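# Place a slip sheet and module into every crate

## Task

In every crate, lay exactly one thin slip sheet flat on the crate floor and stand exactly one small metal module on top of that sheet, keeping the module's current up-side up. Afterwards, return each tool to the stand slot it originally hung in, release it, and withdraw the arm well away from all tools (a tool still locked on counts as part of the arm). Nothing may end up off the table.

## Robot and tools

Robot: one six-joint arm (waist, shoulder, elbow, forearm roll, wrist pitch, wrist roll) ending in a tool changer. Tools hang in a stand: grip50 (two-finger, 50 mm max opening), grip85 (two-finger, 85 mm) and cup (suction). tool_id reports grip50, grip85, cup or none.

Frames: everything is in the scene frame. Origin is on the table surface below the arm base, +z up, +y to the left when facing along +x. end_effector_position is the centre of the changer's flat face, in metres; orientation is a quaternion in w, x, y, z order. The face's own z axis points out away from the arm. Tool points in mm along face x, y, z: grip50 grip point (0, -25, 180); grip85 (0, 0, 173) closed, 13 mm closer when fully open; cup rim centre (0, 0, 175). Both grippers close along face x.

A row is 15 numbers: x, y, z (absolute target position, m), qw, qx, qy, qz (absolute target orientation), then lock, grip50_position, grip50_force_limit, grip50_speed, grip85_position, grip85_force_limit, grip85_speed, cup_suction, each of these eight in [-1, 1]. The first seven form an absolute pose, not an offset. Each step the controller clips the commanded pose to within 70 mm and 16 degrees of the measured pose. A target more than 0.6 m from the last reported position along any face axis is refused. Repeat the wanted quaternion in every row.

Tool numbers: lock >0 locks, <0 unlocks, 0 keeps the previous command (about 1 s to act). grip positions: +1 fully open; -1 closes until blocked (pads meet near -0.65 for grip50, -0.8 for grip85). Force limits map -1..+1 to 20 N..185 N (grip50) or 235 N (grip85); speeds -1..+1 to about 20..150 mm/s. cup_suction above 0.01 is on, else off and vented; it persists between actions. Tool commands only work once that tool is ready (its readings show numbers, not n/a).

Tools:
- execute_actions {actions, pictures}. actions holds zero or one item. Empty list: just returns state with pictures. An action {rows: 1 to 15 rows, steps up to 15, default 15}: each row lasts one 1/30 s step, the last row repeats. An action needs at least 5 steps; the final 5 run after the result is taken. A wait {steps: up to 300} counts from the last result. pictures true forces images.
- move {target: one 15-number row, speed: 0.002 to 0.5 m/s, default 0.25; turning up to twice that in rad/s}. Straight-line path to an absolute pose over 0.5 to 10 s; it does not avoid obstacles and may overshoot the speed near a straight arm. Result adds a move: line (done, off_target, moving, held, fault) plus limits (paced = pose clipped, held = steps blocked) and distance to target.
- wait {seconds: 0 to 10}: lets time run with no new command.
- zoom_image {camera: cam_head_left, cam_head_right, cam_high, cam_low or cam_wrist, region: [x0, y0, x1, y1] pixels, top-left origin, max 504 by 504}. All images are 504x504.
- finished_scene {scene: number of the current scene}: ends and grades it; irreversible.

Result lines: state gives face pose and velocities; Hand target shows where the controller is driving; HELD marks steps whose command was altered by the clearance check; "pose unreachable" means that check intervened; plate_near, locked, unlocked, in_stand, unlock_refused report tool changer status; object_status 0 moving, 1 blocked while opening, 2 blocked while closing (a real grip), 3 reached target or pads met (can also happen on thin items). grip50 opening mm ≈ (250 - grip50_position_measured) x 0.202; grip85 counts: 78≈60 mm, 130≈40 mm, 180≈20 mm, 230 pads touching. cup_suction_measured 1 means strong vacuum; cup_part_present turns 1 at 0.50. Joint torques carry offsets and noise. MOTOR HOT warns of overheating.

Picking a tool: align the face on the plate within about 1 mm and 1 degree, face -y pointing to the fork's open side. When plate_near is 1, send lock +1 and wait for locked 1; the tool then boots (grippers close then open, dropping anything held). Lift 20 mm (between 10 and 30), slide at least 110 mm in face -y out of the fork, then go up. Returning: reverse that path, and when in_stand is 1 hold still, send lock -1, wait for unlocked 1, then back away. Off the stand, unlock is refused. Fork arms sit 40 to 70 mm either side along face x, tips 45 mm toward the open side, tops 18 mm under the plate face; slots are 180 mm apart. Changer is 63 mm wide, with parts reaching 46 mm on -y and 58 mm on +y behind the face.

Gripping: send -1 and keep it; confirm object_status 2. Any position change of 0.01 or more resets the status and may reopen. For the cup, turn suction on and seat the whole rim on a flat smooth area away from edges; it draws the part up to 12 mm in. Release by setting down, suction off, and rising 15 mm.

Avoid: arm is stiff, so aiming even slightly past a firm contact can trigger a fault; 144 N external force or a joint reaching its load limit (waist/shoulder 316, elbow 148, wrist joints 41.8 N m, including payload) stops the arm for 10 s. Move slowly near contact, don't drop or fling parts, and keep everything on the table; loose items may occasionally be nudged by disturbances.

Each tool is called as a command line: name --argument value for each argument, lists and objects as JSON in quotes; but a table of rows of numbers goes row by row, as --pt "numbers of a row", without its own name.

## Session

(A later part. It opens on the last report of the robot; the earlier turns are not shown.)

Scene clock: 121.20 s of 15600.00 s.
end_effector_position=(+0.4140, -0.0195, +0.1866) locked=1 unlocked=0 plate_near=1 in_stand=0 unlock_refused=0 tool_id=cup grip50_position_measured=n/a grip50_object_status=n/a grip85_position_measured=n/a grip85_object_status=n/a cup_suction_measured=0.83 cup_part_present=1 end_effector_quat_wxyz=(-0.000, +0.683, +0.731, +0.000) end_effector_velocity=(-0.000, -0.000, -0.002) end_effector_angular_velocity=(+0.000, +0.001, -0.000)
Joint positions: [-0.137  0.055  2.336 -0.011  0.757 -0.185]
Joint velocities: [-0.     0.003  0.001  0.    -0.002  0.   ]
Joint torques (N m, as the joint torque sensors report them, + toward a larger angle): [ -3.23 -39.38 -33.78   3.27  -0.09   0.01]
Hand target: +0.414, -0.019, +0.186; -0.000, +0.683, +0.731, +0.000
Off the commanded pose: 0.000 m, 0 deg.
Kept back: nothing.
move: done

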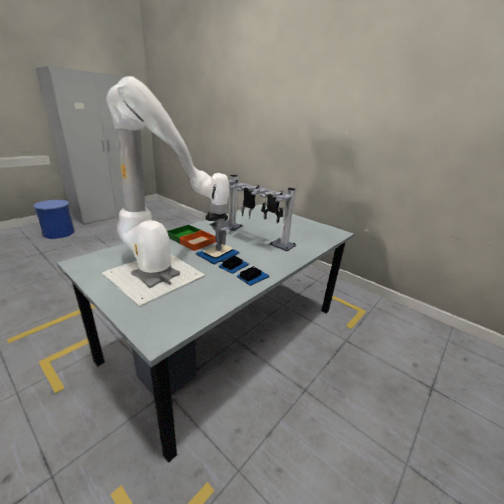

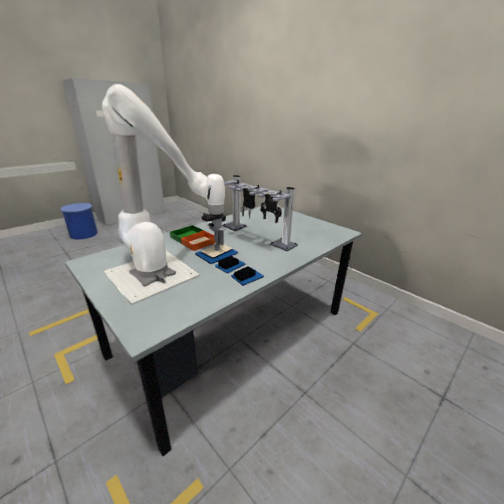

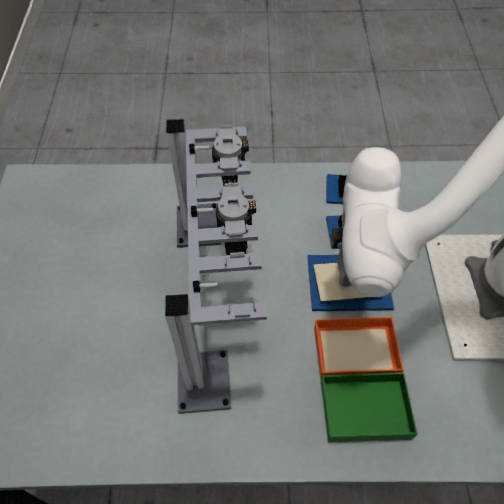

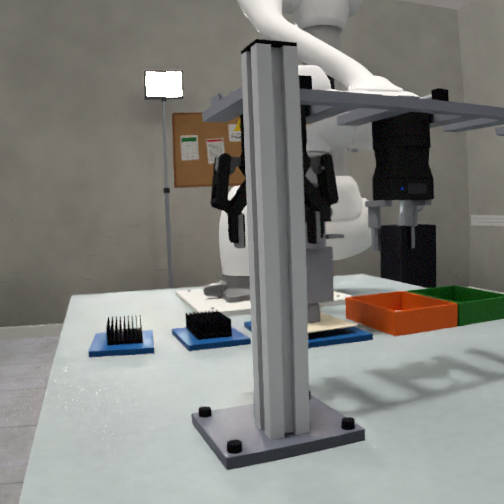

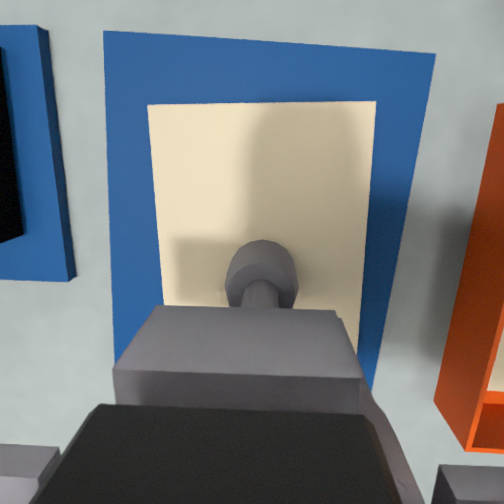

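move --target '[0.4140,-0.0195,0.26,0,0.6826,0.7308,0,0,1,0,0,1,-0.3,-0.3,1]' --speed 0.1

move --target '[0.413,0.312,0.25,0,0.7028,0.7114,0,0,1,0,0,1,-0.3,-0.3,1]' --speed 0.18

Scene clock: 122.60 s of 15600.00 s.
end_effector_position=(+0.4141, -0.0195, +0.2600) locked=1 unlocked=0 plate_near=1 in_stand=0 unlock_refused=0 tool_id=cup grip50_position_measured=n/a grip50_object_status=n/a grip85_position_measured=n/a grip85_object_status=n/a cup_suction_measured=0.93 cup_part_present=1 end_effector_quat_wxyz=(+0.000, +0.683, +0.731, -0.000) end_effector_velocity=(+0.000, +0.000, +0.001) end_effector_angular_velocity=(+0.000, +0.000, -0.000)
Joint positions: [-0.135 -0.05   2.265 -0.009  0.933 -0.185]
Joint velocities: [-0.    -0.    -0.001  0.     0.002  0.   ]
Joint torques (N m, as the joint torque sensors report them, + toward a larger angle): [ -3.62 -32.57 -40.08   3.73   0.13   0.03]
Hand target: +0.414, -0.020, +0.260; +0.000, +0.683, +0.731, -0.000
Off the commanded pose: 0.000 m, 0 deg.
Kept back: nothing.
move: done

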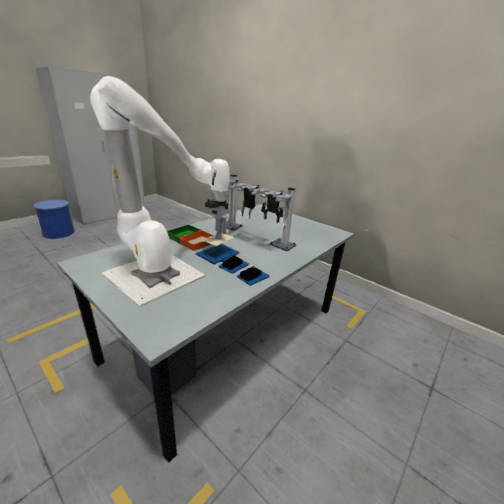

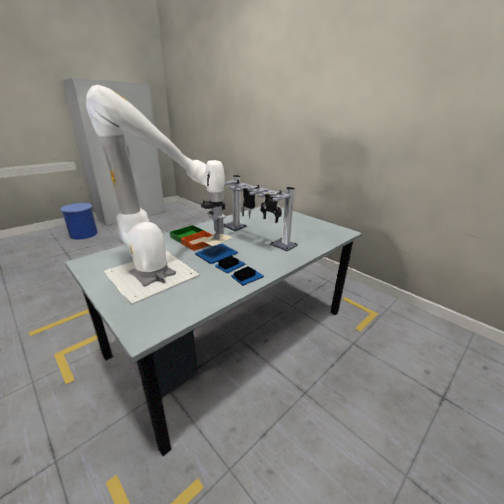

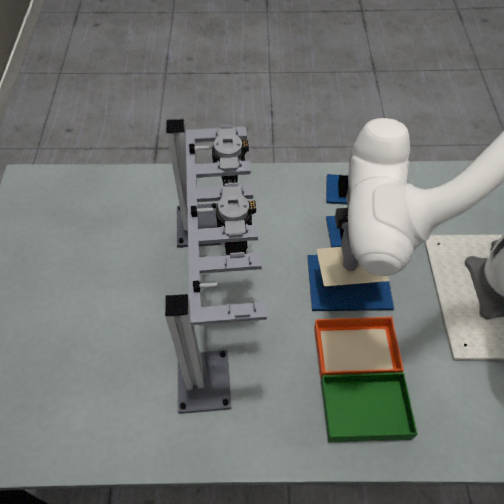

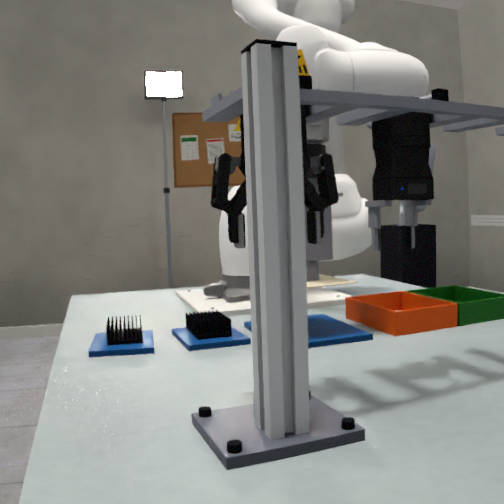

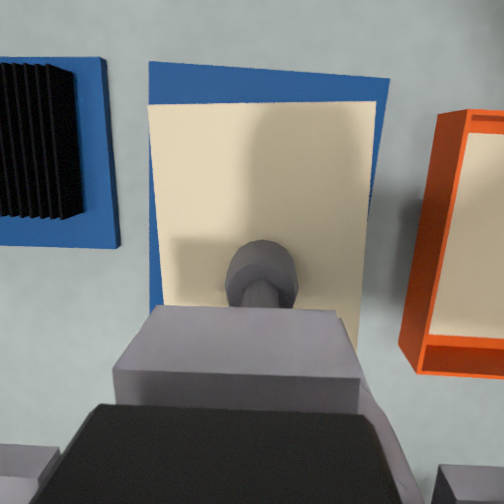

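Scene clock: 124.90 s of 15600.00 s.
end_effector_position=(+0.4134, +0.3124, +0.2498) locked=1 unlocked=0 plate_near=1 in_stand=0 unlock_refused=0 tool_id=cup grip50_position_measured=n/a grip50_object_status=n/a grip85_position_measured=n/a grip85_object_status=n/a cup_suction_measured=0.93 cup_part_present=1 end_effector_quat_wxyz=(+0.000, +0.703, +0.711, +0.000) end_effector_velocity=(+0.000, +0.001, +0.000) end_effector_angular_velocity=(+0.000, -0.001, -0.000)
Joint positions: [ 0.569  0.129  2.103 -0.002  0.918  0.571]
Joint velocities: [ 0.001  0.    -0.001 -0.    -0.     0.002]
Joint torques (N m, as the joint torque sensors report them, + toward a larger angle): [ -4.55 -50.85 -39.63   3.72   0.04   0.09]
Hand target: +0.413, +0.312, +0.250; +0.000, +0.703, +0.711, +0.000
Off the commanded pose: 0.001 m, 0 deg.
Kept back: nothing.
move: done

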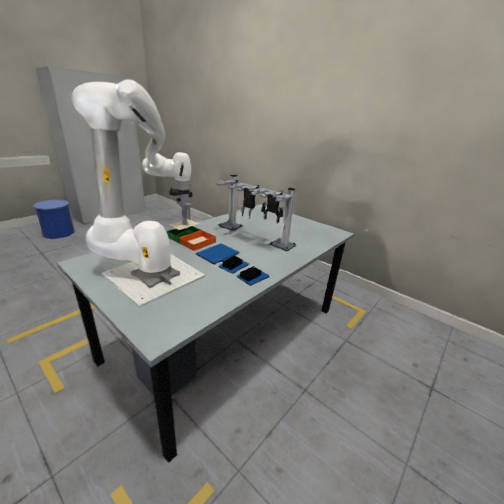

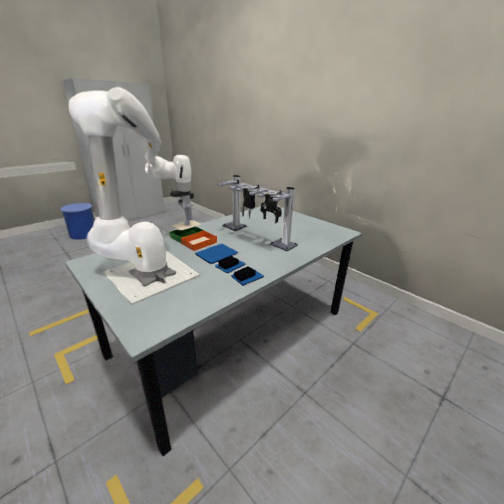

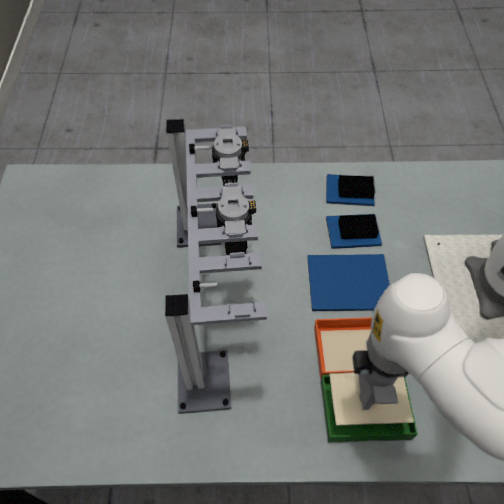

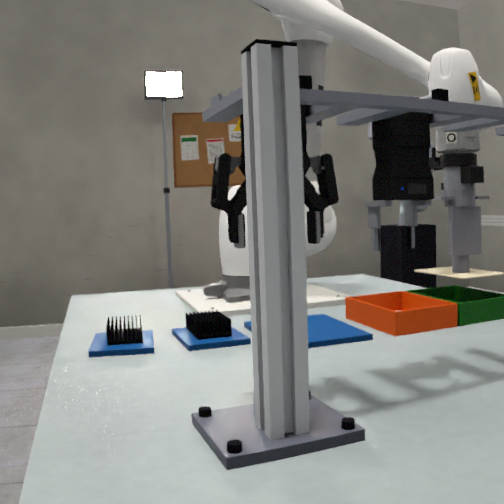

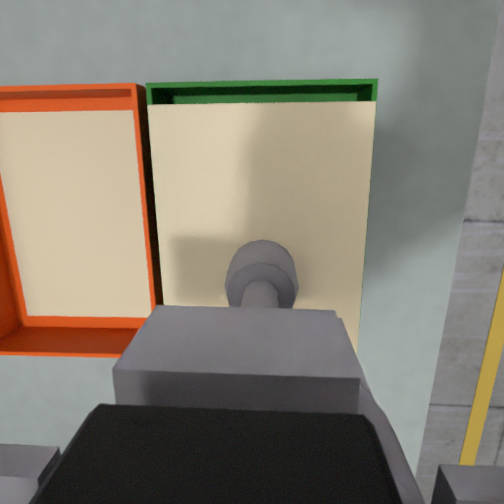

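Lower to 0.225 for a better view.

move --target '[0.413,0.312,0.225,0,0.7028,0.7114,0,0,1,0,0,1,-0.3,-0.3,1]' --speed 0.06

zoom_image --camera "cam_wrist" --region '[120,80,440,410]'

Scene clock: 125.90 s of 15600.00 s.
end_effector_position=(+0.4130, +0.3120, +0.2251) locked=1 unlocked=0 plate_near=1 in_stand=0 unlock_refused=0 tool_id=cup grip50_position_measured=n/a grip50_object_status=n/a grip85_position_measured=n/a grip85_object_status=n/a cup_suction_measured=0.93 cup_part_present=1 end_effector_quat_wxyz=(-0.000, +0.703, +0.711, +0.000) end_effector_velocity=(-0.000, -0.000, -0.002) end_effector_angular_velocity=(-0.001, +0.001, +0.000)
Joint positions: [ 0.569  0.158  2.126 -0.002  0.867  0.57 ]
Joint velocities: [ 0.     0.002  0.001  0.    -0.002 -0.   ]
Joint torques (N m, as the joint torque sensors report them, + toward a larger angle): [ -4.61 -52.93 -38.02   3.48  -0.03  -0.03]
Hand target: +0.413, +0.312, +0.225; -0.000, +0.703, +0.711, +0.000
Off the commanded pose: 0.000 m, 0 deg.
Kept back: nothing.
move: done

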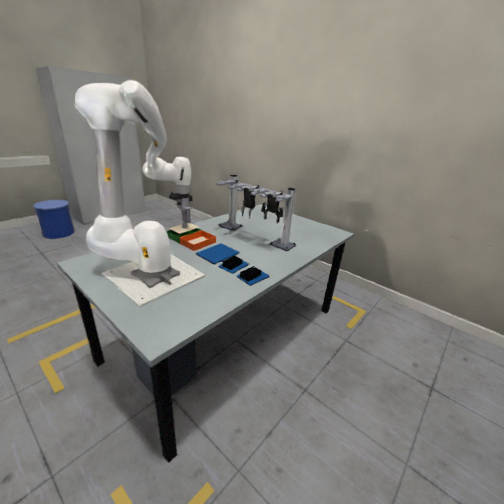

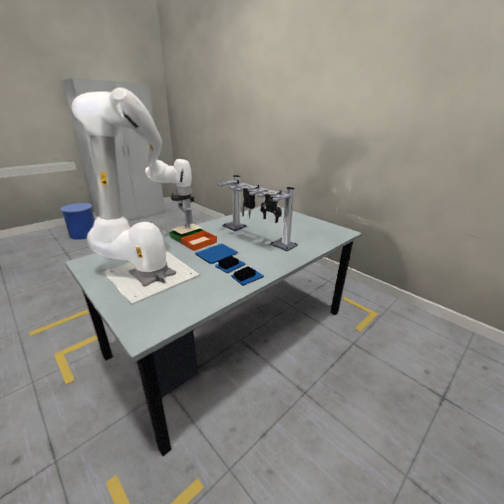

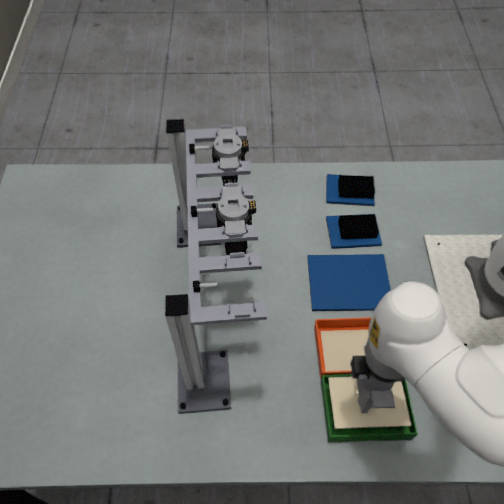

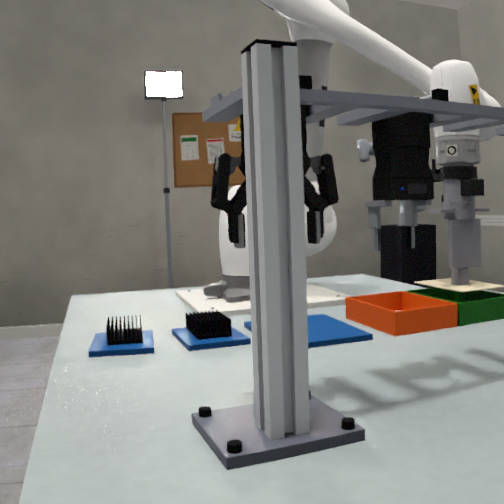

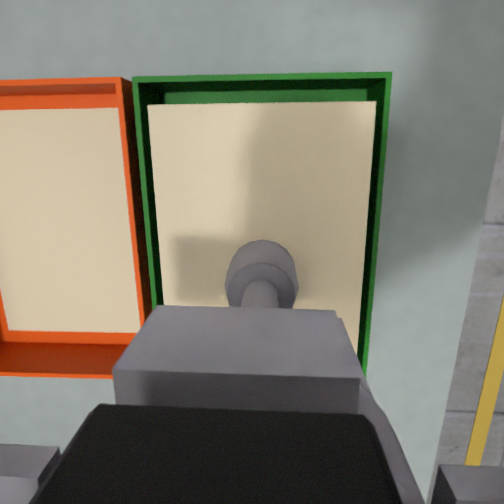

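Region (120, 80, 440, 410) of cam_wrist's 504x504 image, scaled by 1.527, with more detail than that image has; it fills the left 489 columns of this view, and the rest is white.

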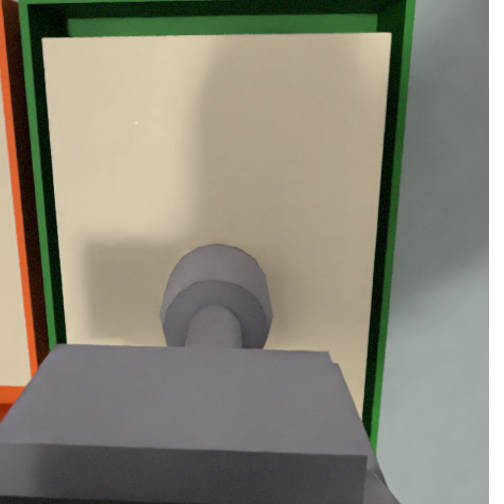

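move --target '[0.4095,0.312,0.185,0,0.7009,0.7133,0,0,1,0,0,1,-0.3,-0.3,1]' --speed 0.05

Scene clock: 127.37 s of 15600.00 s.
end_effector_position=(+0.4095, +0.3120, +0.1851) locked=1 unlocked=0 plate_near=1 in_stand=0 unlock_refused=0 tool_id=cup grip50_position_measured=n/a grip50_object_status=n/a grip85_position_measured=n/a grip85_object_status=n/a cup_suction_measured=0.93 cup_part_present=1 end_effector_quat_wxyz=(-0.000, +0.701, +0.713, +0.000) end_effector_velocity=(-0.000, -0.000, -0.002) end_effector_angular_velocity=(-0.001, +0.001, +0.000)
Joint positions: [ 0.572  0.206  2.163 -0.002  0.782  0.569]
Joint velocities: [-0.     0.002  0.001 -0.    -0.002 -0.   ]
Joint torques (N m, as the joint torque sensors report them, + toward a larger angle): [ -3.44 -56.96 -35.28   3.37   0.26   0.  ]
Hand target: +0.409, +0.312, +0.185; -0.000, +0.701, +0.713, +0.000
Off the commanded pose: 0.000 m, 0 deg.
Kept back: nothing.
move: done

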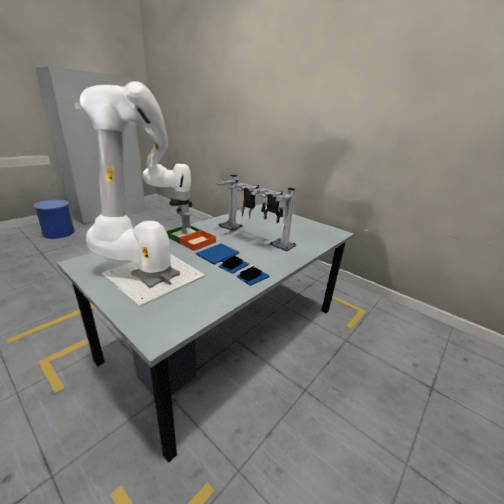

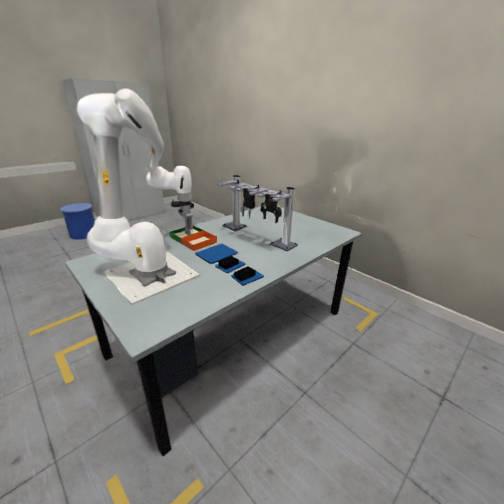

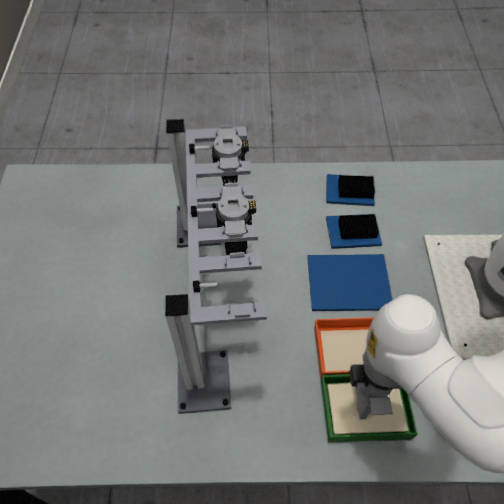

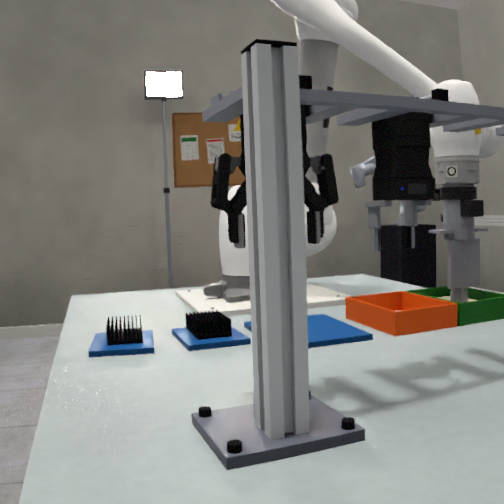

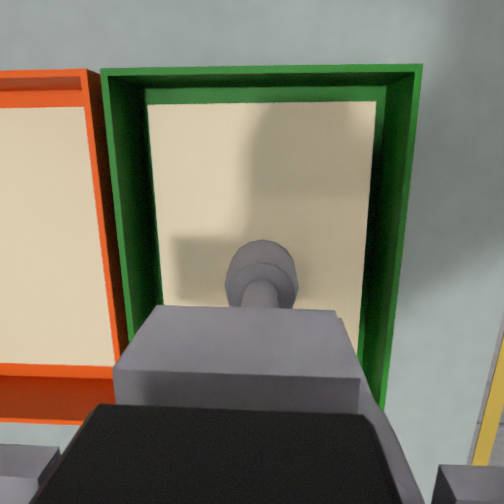

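move --target '[0.4095,0.312,0.178,0,0.7009,0.7133,0,0,1,0,0,1,-0.3,-0.3,1]' --speed 0.03

Scene clock: 128.30 s of 15600.00 s.
end_effector_position=(+0.4095, +0.3120, +0.1781) locked=1 unlocked=0 plate_near=1 in_stand=0 unlock_refused=0 tool_id=cup grip50_position_measured=n/a grip50_object_status=n/a grip85_position_measured=n/a grip85_object_status=n/a cup_suction_measured=0.93 cup_part_present=1 end_effector_quat_wxyz=(-0.000, +0.701, +0.713, +0.000) end_effector_velocity=(-0.000, -0.000, -0.001) end_effector_angular_velocity=(+0.000, -0.000, -0.000)
Joint positions: [ 0.572  0.216  2.168 -0.002  0.767  0.569]
Joint velocities: [-0.     0.001  0.001  0.    -0.002  0.   ]
Joint torques (N m, as the joint torque sensors report them, + toward a larger angle): [ -3.3  -54.43 -34.82   3.26   0.13  -0.06]
Hand target: +0.409, +0.312, +0.178; -0.000, +0.701, +0.713, +0.000
Off the commanded pose: 0.000 m, 0 deg.
Kept back: nothing.
move: done

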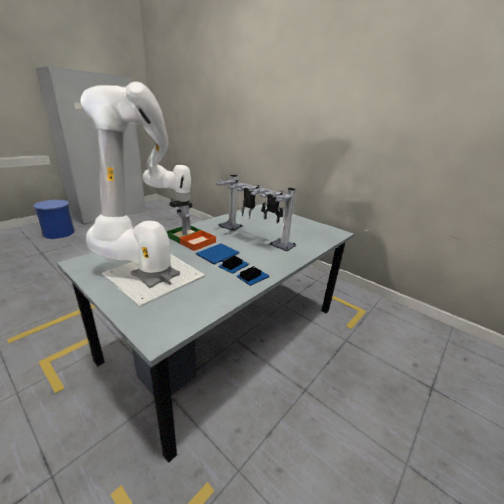

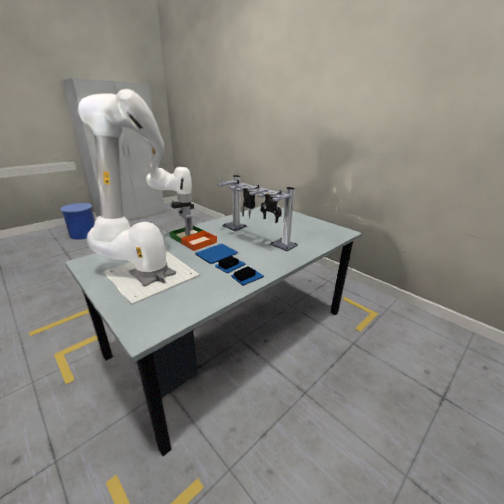

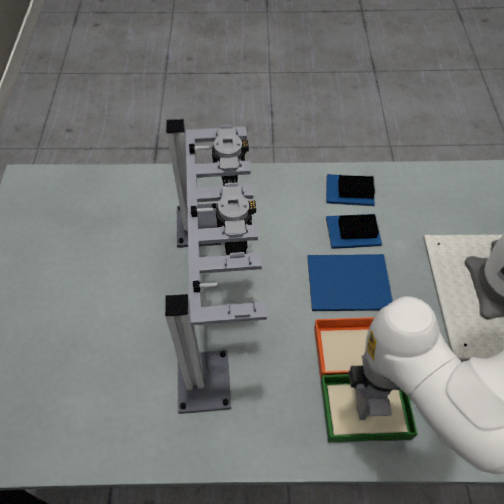

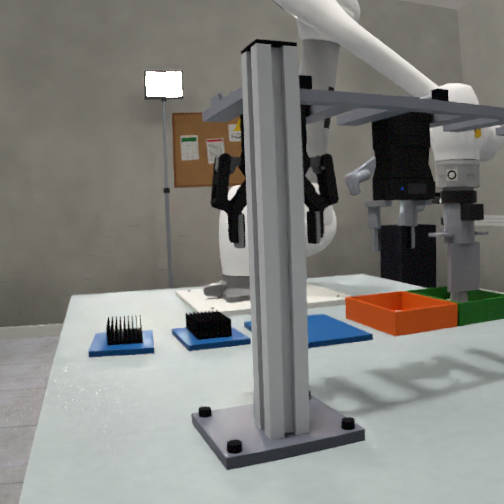

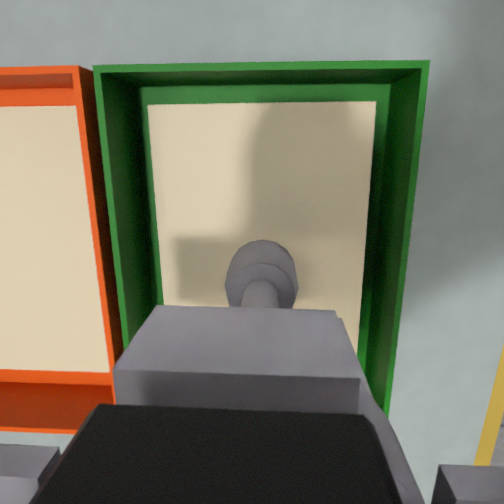

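Release.

execute_actions --actions '[{"rows":[[0.4095,0.312,0.178,0,0.7009,0.7133,0,0,1,0,0,1,-0.3,-0.3,0]],"steps":15}]'

move --target '[0.4095,0.312,0.215,0,0.7009,0.7133,0,0,1,0,0,1,-0.3,-0.3,0]' --speed 0.06

Scene clock: 128.80 s of 15600.00 s.
end_effector_position=(+0.4095, +0.3120, +0.1780) locked=1 unlocked=0 plate_near=1 in_stand=0 unlock_refused=0 tool_id=cup grip50_position_measured=n/a grip50_object_status=n/a grip85_position_measured=n/a grip85_object_status=n/a cup_suction_measured=0.00 cup_part_present=0 end_effector_quat_wxyz=(-0.000, +0.701, +0.713, -0.000) end_effector_velocity=(+0.000, -0.000, +0.000) end_effector_angular_velocity=(-0.000, +0.001, -0.001)
Joint positions: [ 0.572  0.216  2.168 -0.002  0.767  0.569]
Joint velocities: [-0.     0.    -0.     0.     0.001  0.   ]
Joint torques (N m, as the joint torque sensors report them, + toward a larger angle): [ -3.14 -55.84 -33.66   3.28   0.09   0.02]
Steps of this call (steps 1 to 5: nothing new was sent; steps 6 to 15: the first 10 steps of this action). Readings (end_effector_position | what the end effector reports):
6: (+0.4095, +0.3120, +0.1780) | locked=1 unlocked=0 plate_near=1 in_stand=0 unlock_refused=0 tool_id=cup grip50_position_measured=n/a grip50_object_status=n/a grip85_position_measured=n/a grip85_object_status=n/a cup_suction_measured=0.73 cup_part_present=1
7: (+0.4095, +0.3120, +0.1780) | locked=1 unlocked=0 plate_near=1 in_stand=0 unlock_refused=0 tool_id=cup grip50_position_measured=n/a grip50_object_status=n/a grip85_position_measured=n/a grip85_object_status=n/a cup_suction_measured=0.26 cup_part_present=0
9: (+0.4095, +0.3120, +0.1780) | locked=1 unlocked=0 plate_near=1 in_stand=0 unlock_refused=0 tool_id=cup grip50_position_measured=n/a grip50_object_status=n/a grip85_position_measured=n/a grip85_object_status=n/a cup_suction_measured=0.06 cup_part_present=0
13: (+0.4095, +0.3120, +0.1780) | locked=1 unlocked=0 plate_near=1 in_stand=0 unlock_refused=0 tool_id=cup grip50_position_measured=n/a grip50_object_status=n/a grip85_position_measured=n/a grip85_object_status=n/a cup_suction_measured=0.00 cup_part_present=0
15: the state above

Scene clock: 130.00 s of 15600.00 s.
end_effector_position=(+0.4095, +0.3120, +0.2149) locked=1 unlocked=0 plate_near=1 in_stand=0 unlock_refused=0 tool_id=cup grip50_position_measured=n/a grip50_object_status=n/a grip85_position_measured=n/a grip85_object_status=n/a cup_suction_measured=0.00 cup_part_present=0 end_effector_quat_wxyz=(+0.000, +0.701, +0.713, -0.000) end_effector_velocity=(-0.000, -0.000, +0.000) end_effector_angular_velocity=(-0.001, +0.002, -0.000)
Joint positions: [ 0.572  0.167  2.139 -0.002  0.845  0.569]
Joint velocities: [-0.     0.    -0.     0.     0.003 -0.   ]
Joint torques (N m, as the joint torque sensors report them, + toward a larger angle): [ -3.2  -53.2  -37.11   3.3    0.11   0.  ]
Hand target: +0.410, +0.312, +0.215; +0.000, +0.701, +0.713, -0.000
Off your previous action's commanded pose: 0.000 m, 0 deg at its last step (step 5 of this call).
Off the commanded pose: 0.000 m, 0 deg.
Kept back: nothing.
move: done

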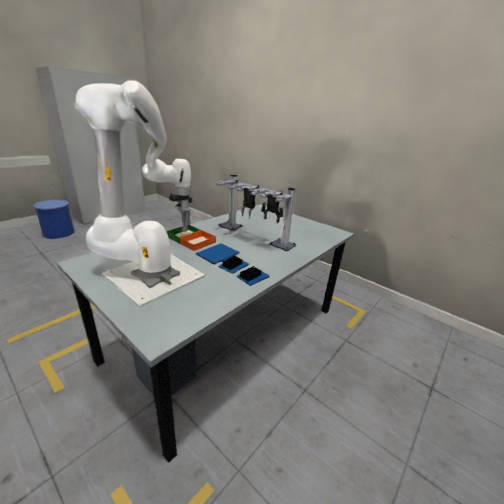

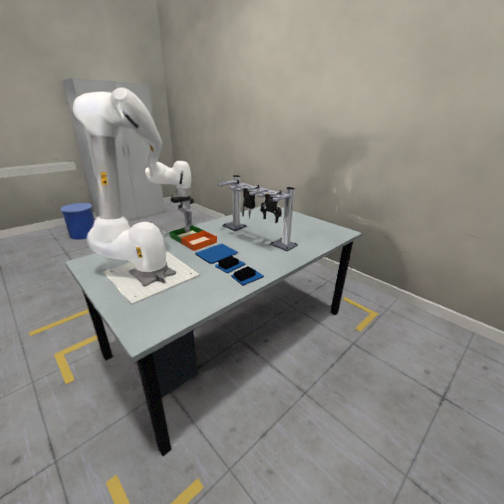

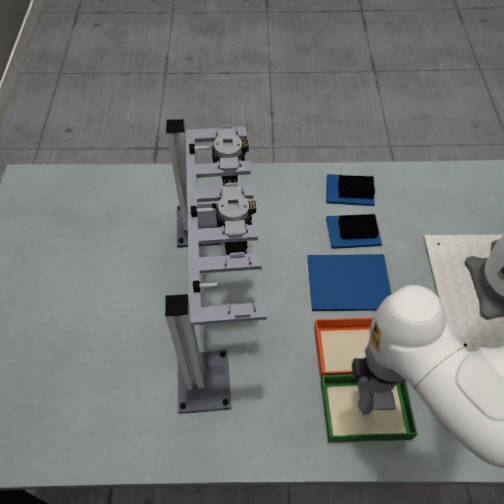

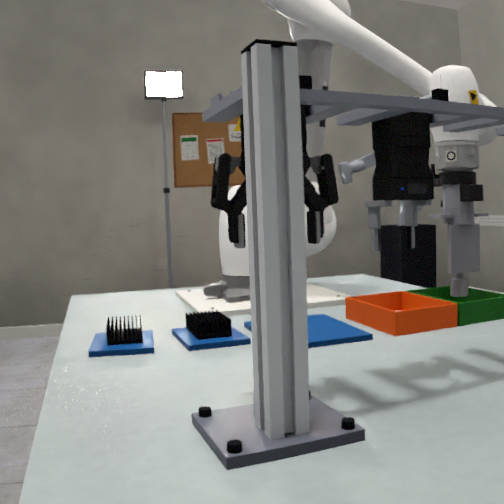

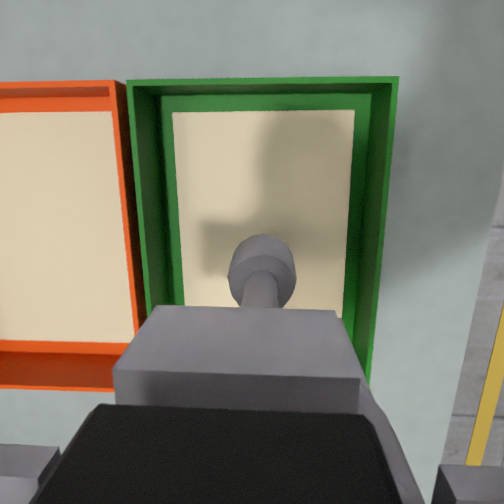

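move --target '[0.5510,0.1748,0.381,0,0.6839,0.7296,0,0,1,0,0,1,-0.3,-0.3,0]' --speed 0.25

move --target '[0.6807,0.1832,0.381,0,0.6839,0.7296,0,0,1,0,0,1,-0.3,-0.3,0]' --speed 0.08

move --target '[0.6807,0.1832,0.370,0,0.6839,0.7296,0,0,1,0,0,1,-0.3,-0.3,0]' --speed 0.02

Scene clock: 132.00 s of 15600.00 s.
end_effector_position=(+0.5510, +0.1744, +0.3809) locked=1 unlocked=0 plate_near=1 in_stand=0 unlock_refused=0 tool_id=cup grip50_position_measured=n/a grip50_object_status=n/a grip85_position_measured=n/a grip85_object_status=n/a cup_suction_measured=0.00 cup_part_present=0 end_effector_quat_wxyz=(+0.000, +0.684, +0.729, -0.000) end_effector_velocity=(+0.001, -0.000, +0.001) end_effector_angular_velocity=(+0.000, -0.000, -0.000)
Joint positions: [ 0.239  0.106  1.858 -0.005  1.186  0.189]
Joint velocities: [-0.001  0.    -0.001  0.     0.001 -0.001]
Joint torques (N m, as the joint torque sensors report them, + toward a larger angle): [ -2.42 -56.14 -46.31   4.35  -0.16   0.04]
Hand target: +0.551, +0.174, +0.381; +0.000, +0.684, +0.729, -0.000
Off the commanded pose: 0.000 m, 0 deg.
Kept back: nothing.
move: done

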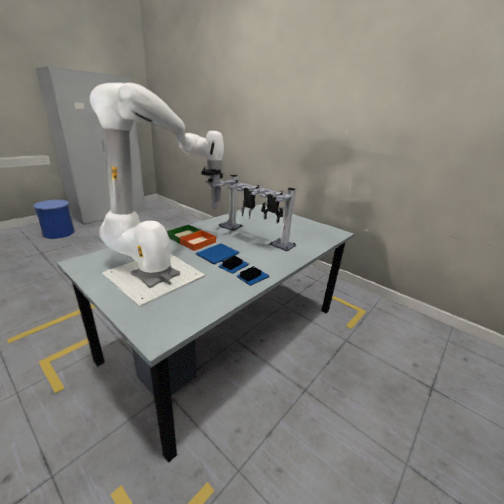

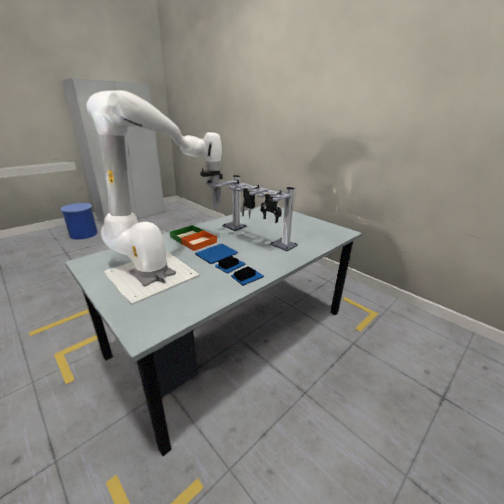

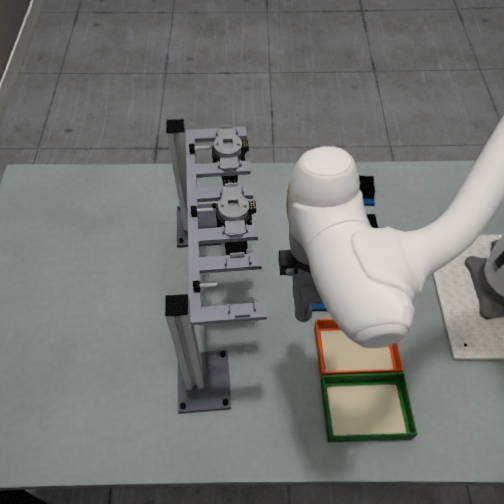

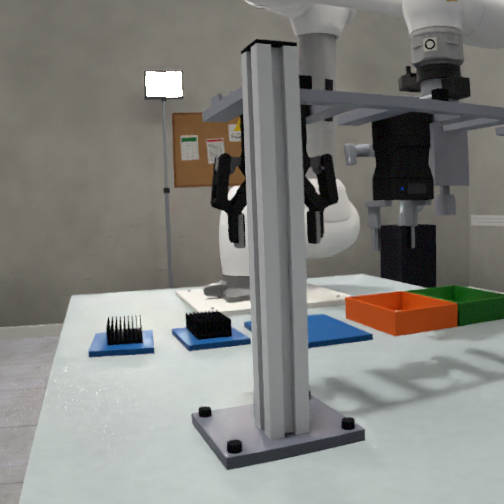

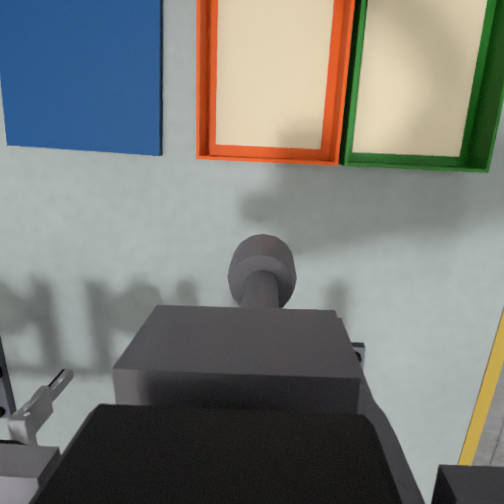

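Scene clock: 133.97 s of 15600.00 s.
end_effector_position=(+0.6806, +0.1830, +0.3808) locked=1 unlocked=0 plate_near=1 in_stand=0 unlock_refused=0 tool_id=cup grip50_position_measured=n/a grip50_object_status=n/a grip85_position_measured=n/a grip85_object_status=n/a cup_suction_measured=0.00 cup_part_present=0 end_effector_quat_wxyz=(+0.000, +0.684, +0.730, -0.000) end_effector_velocity=(+0.001, +0.000, +0.000) end_effector_angular_velocity=(-0.000, -0.000, +0.000)
Joint positions: [ 0.205  0.3    1.619 -0.005  1.23   0.155]
Joint velocities: [ 0.     0.001 -0.002 -0.     0.     0.   ]
Joint torques (N m, as the joint torque sensors report them, + toward a larger angle): [ -2.74 -77.49 -46.05   4.43   0.05   0.02]
Hand target: +0.681, +0.183, +0.381; +0.000, +0.684, +0.730, -0.000
Off the commanded pose: 0.000 m, 0 deg.
Kept back: nothing.
move: done

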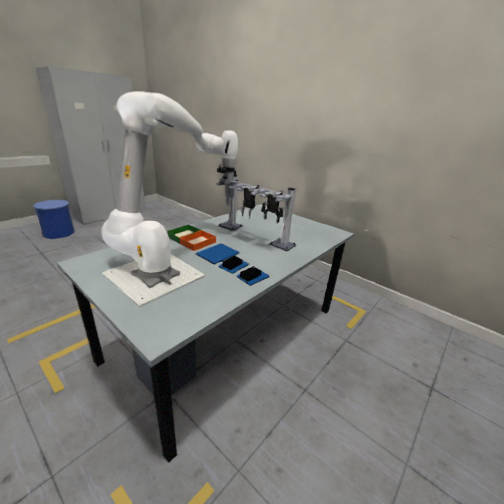

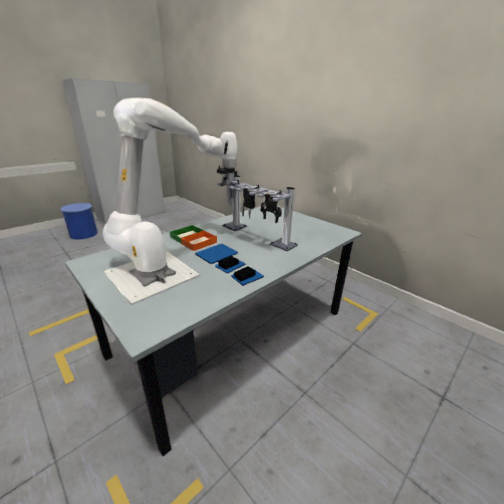

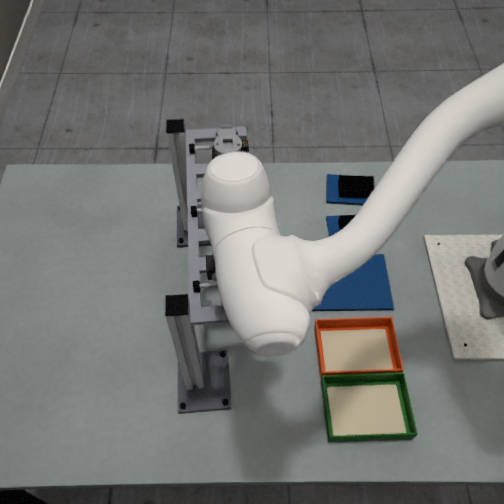

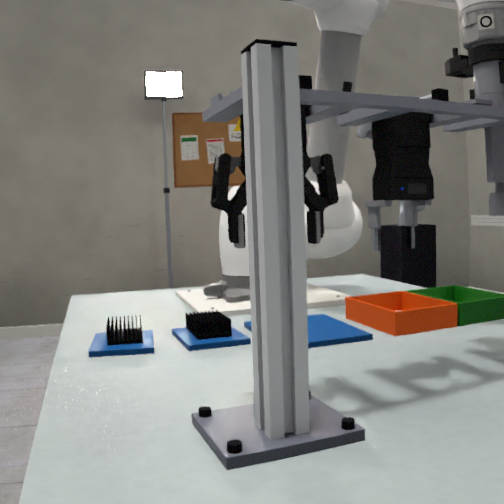

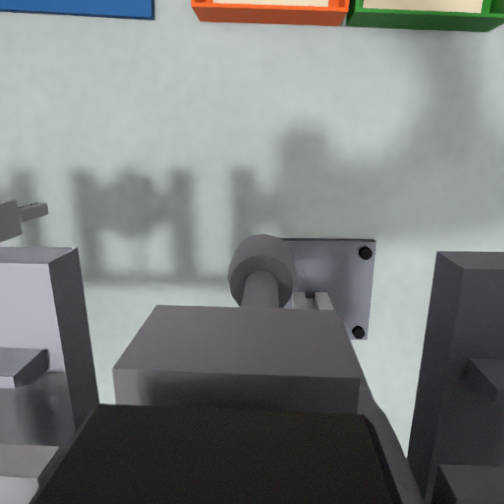

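Scene clock: 134.77 s of 15600.00 s.
end_effector_position=(+0.6807, +0.1832, +0.3701) locked=1 unlocked=0 plate_near=1 in_stand=0 unlock_refused=0 tool_id=cup grip50_position_measured=n/a grip50_object_status=n/a grip85_position_measured=n/a grip85_object_status=n/a cup_suction_measured=0.00 cup_part_present=0 end_effector_quat_wxyz=(+0.000, +0.684, +0.730, +0.000) end_effector_velocity=(+0.000, +0.000, -0.000) end_effector_angular_velocity=(+0.001, -0.002, +0.000)
Joint positions: [ 0.205  0.306  1.632 -0.005  1.212  0.155]
Joint velocities: [-0.     0.     0.001 -0.    -0.003 -0.   ]
Joint torques (N m, as the joint torque sensors report them, + toward a larger angle): [ -3.19 -78.3  -46.43   4.29   0.06   0.  ]
Hand target: +0.681, +0.183, +0.370; -0.000, +0.684, +0.730, +0.000
Off the commanded pose: 0.000 m, 0 deg.
Kept back: nothing.
move: done

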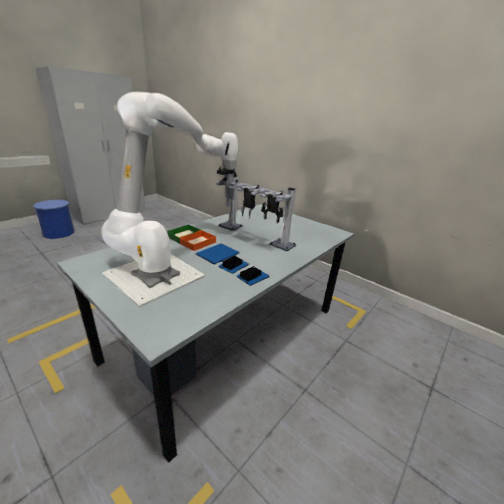

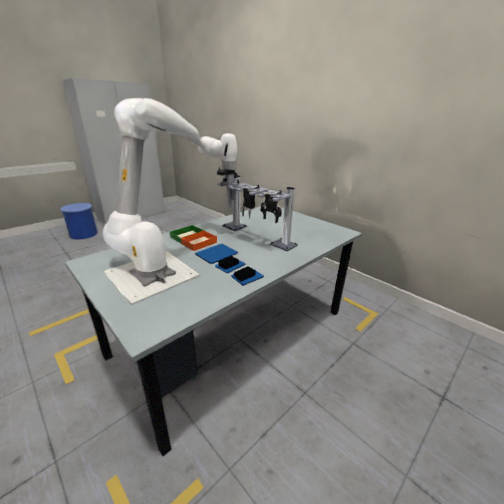

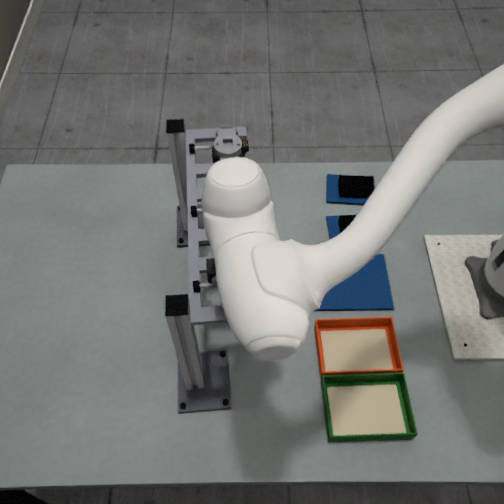

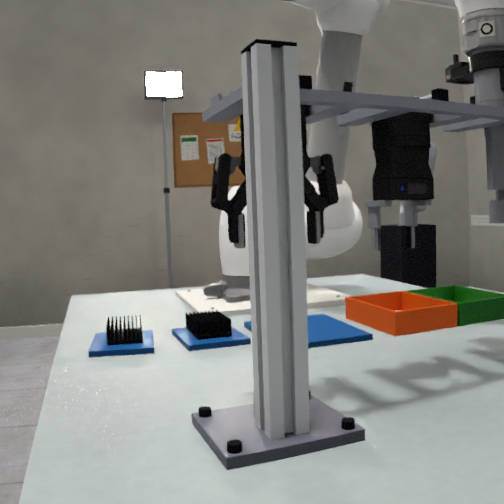

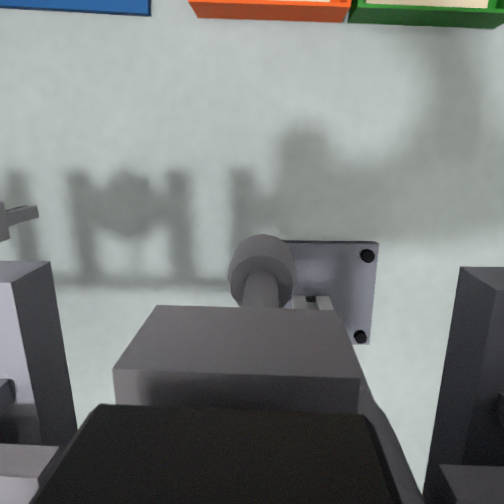

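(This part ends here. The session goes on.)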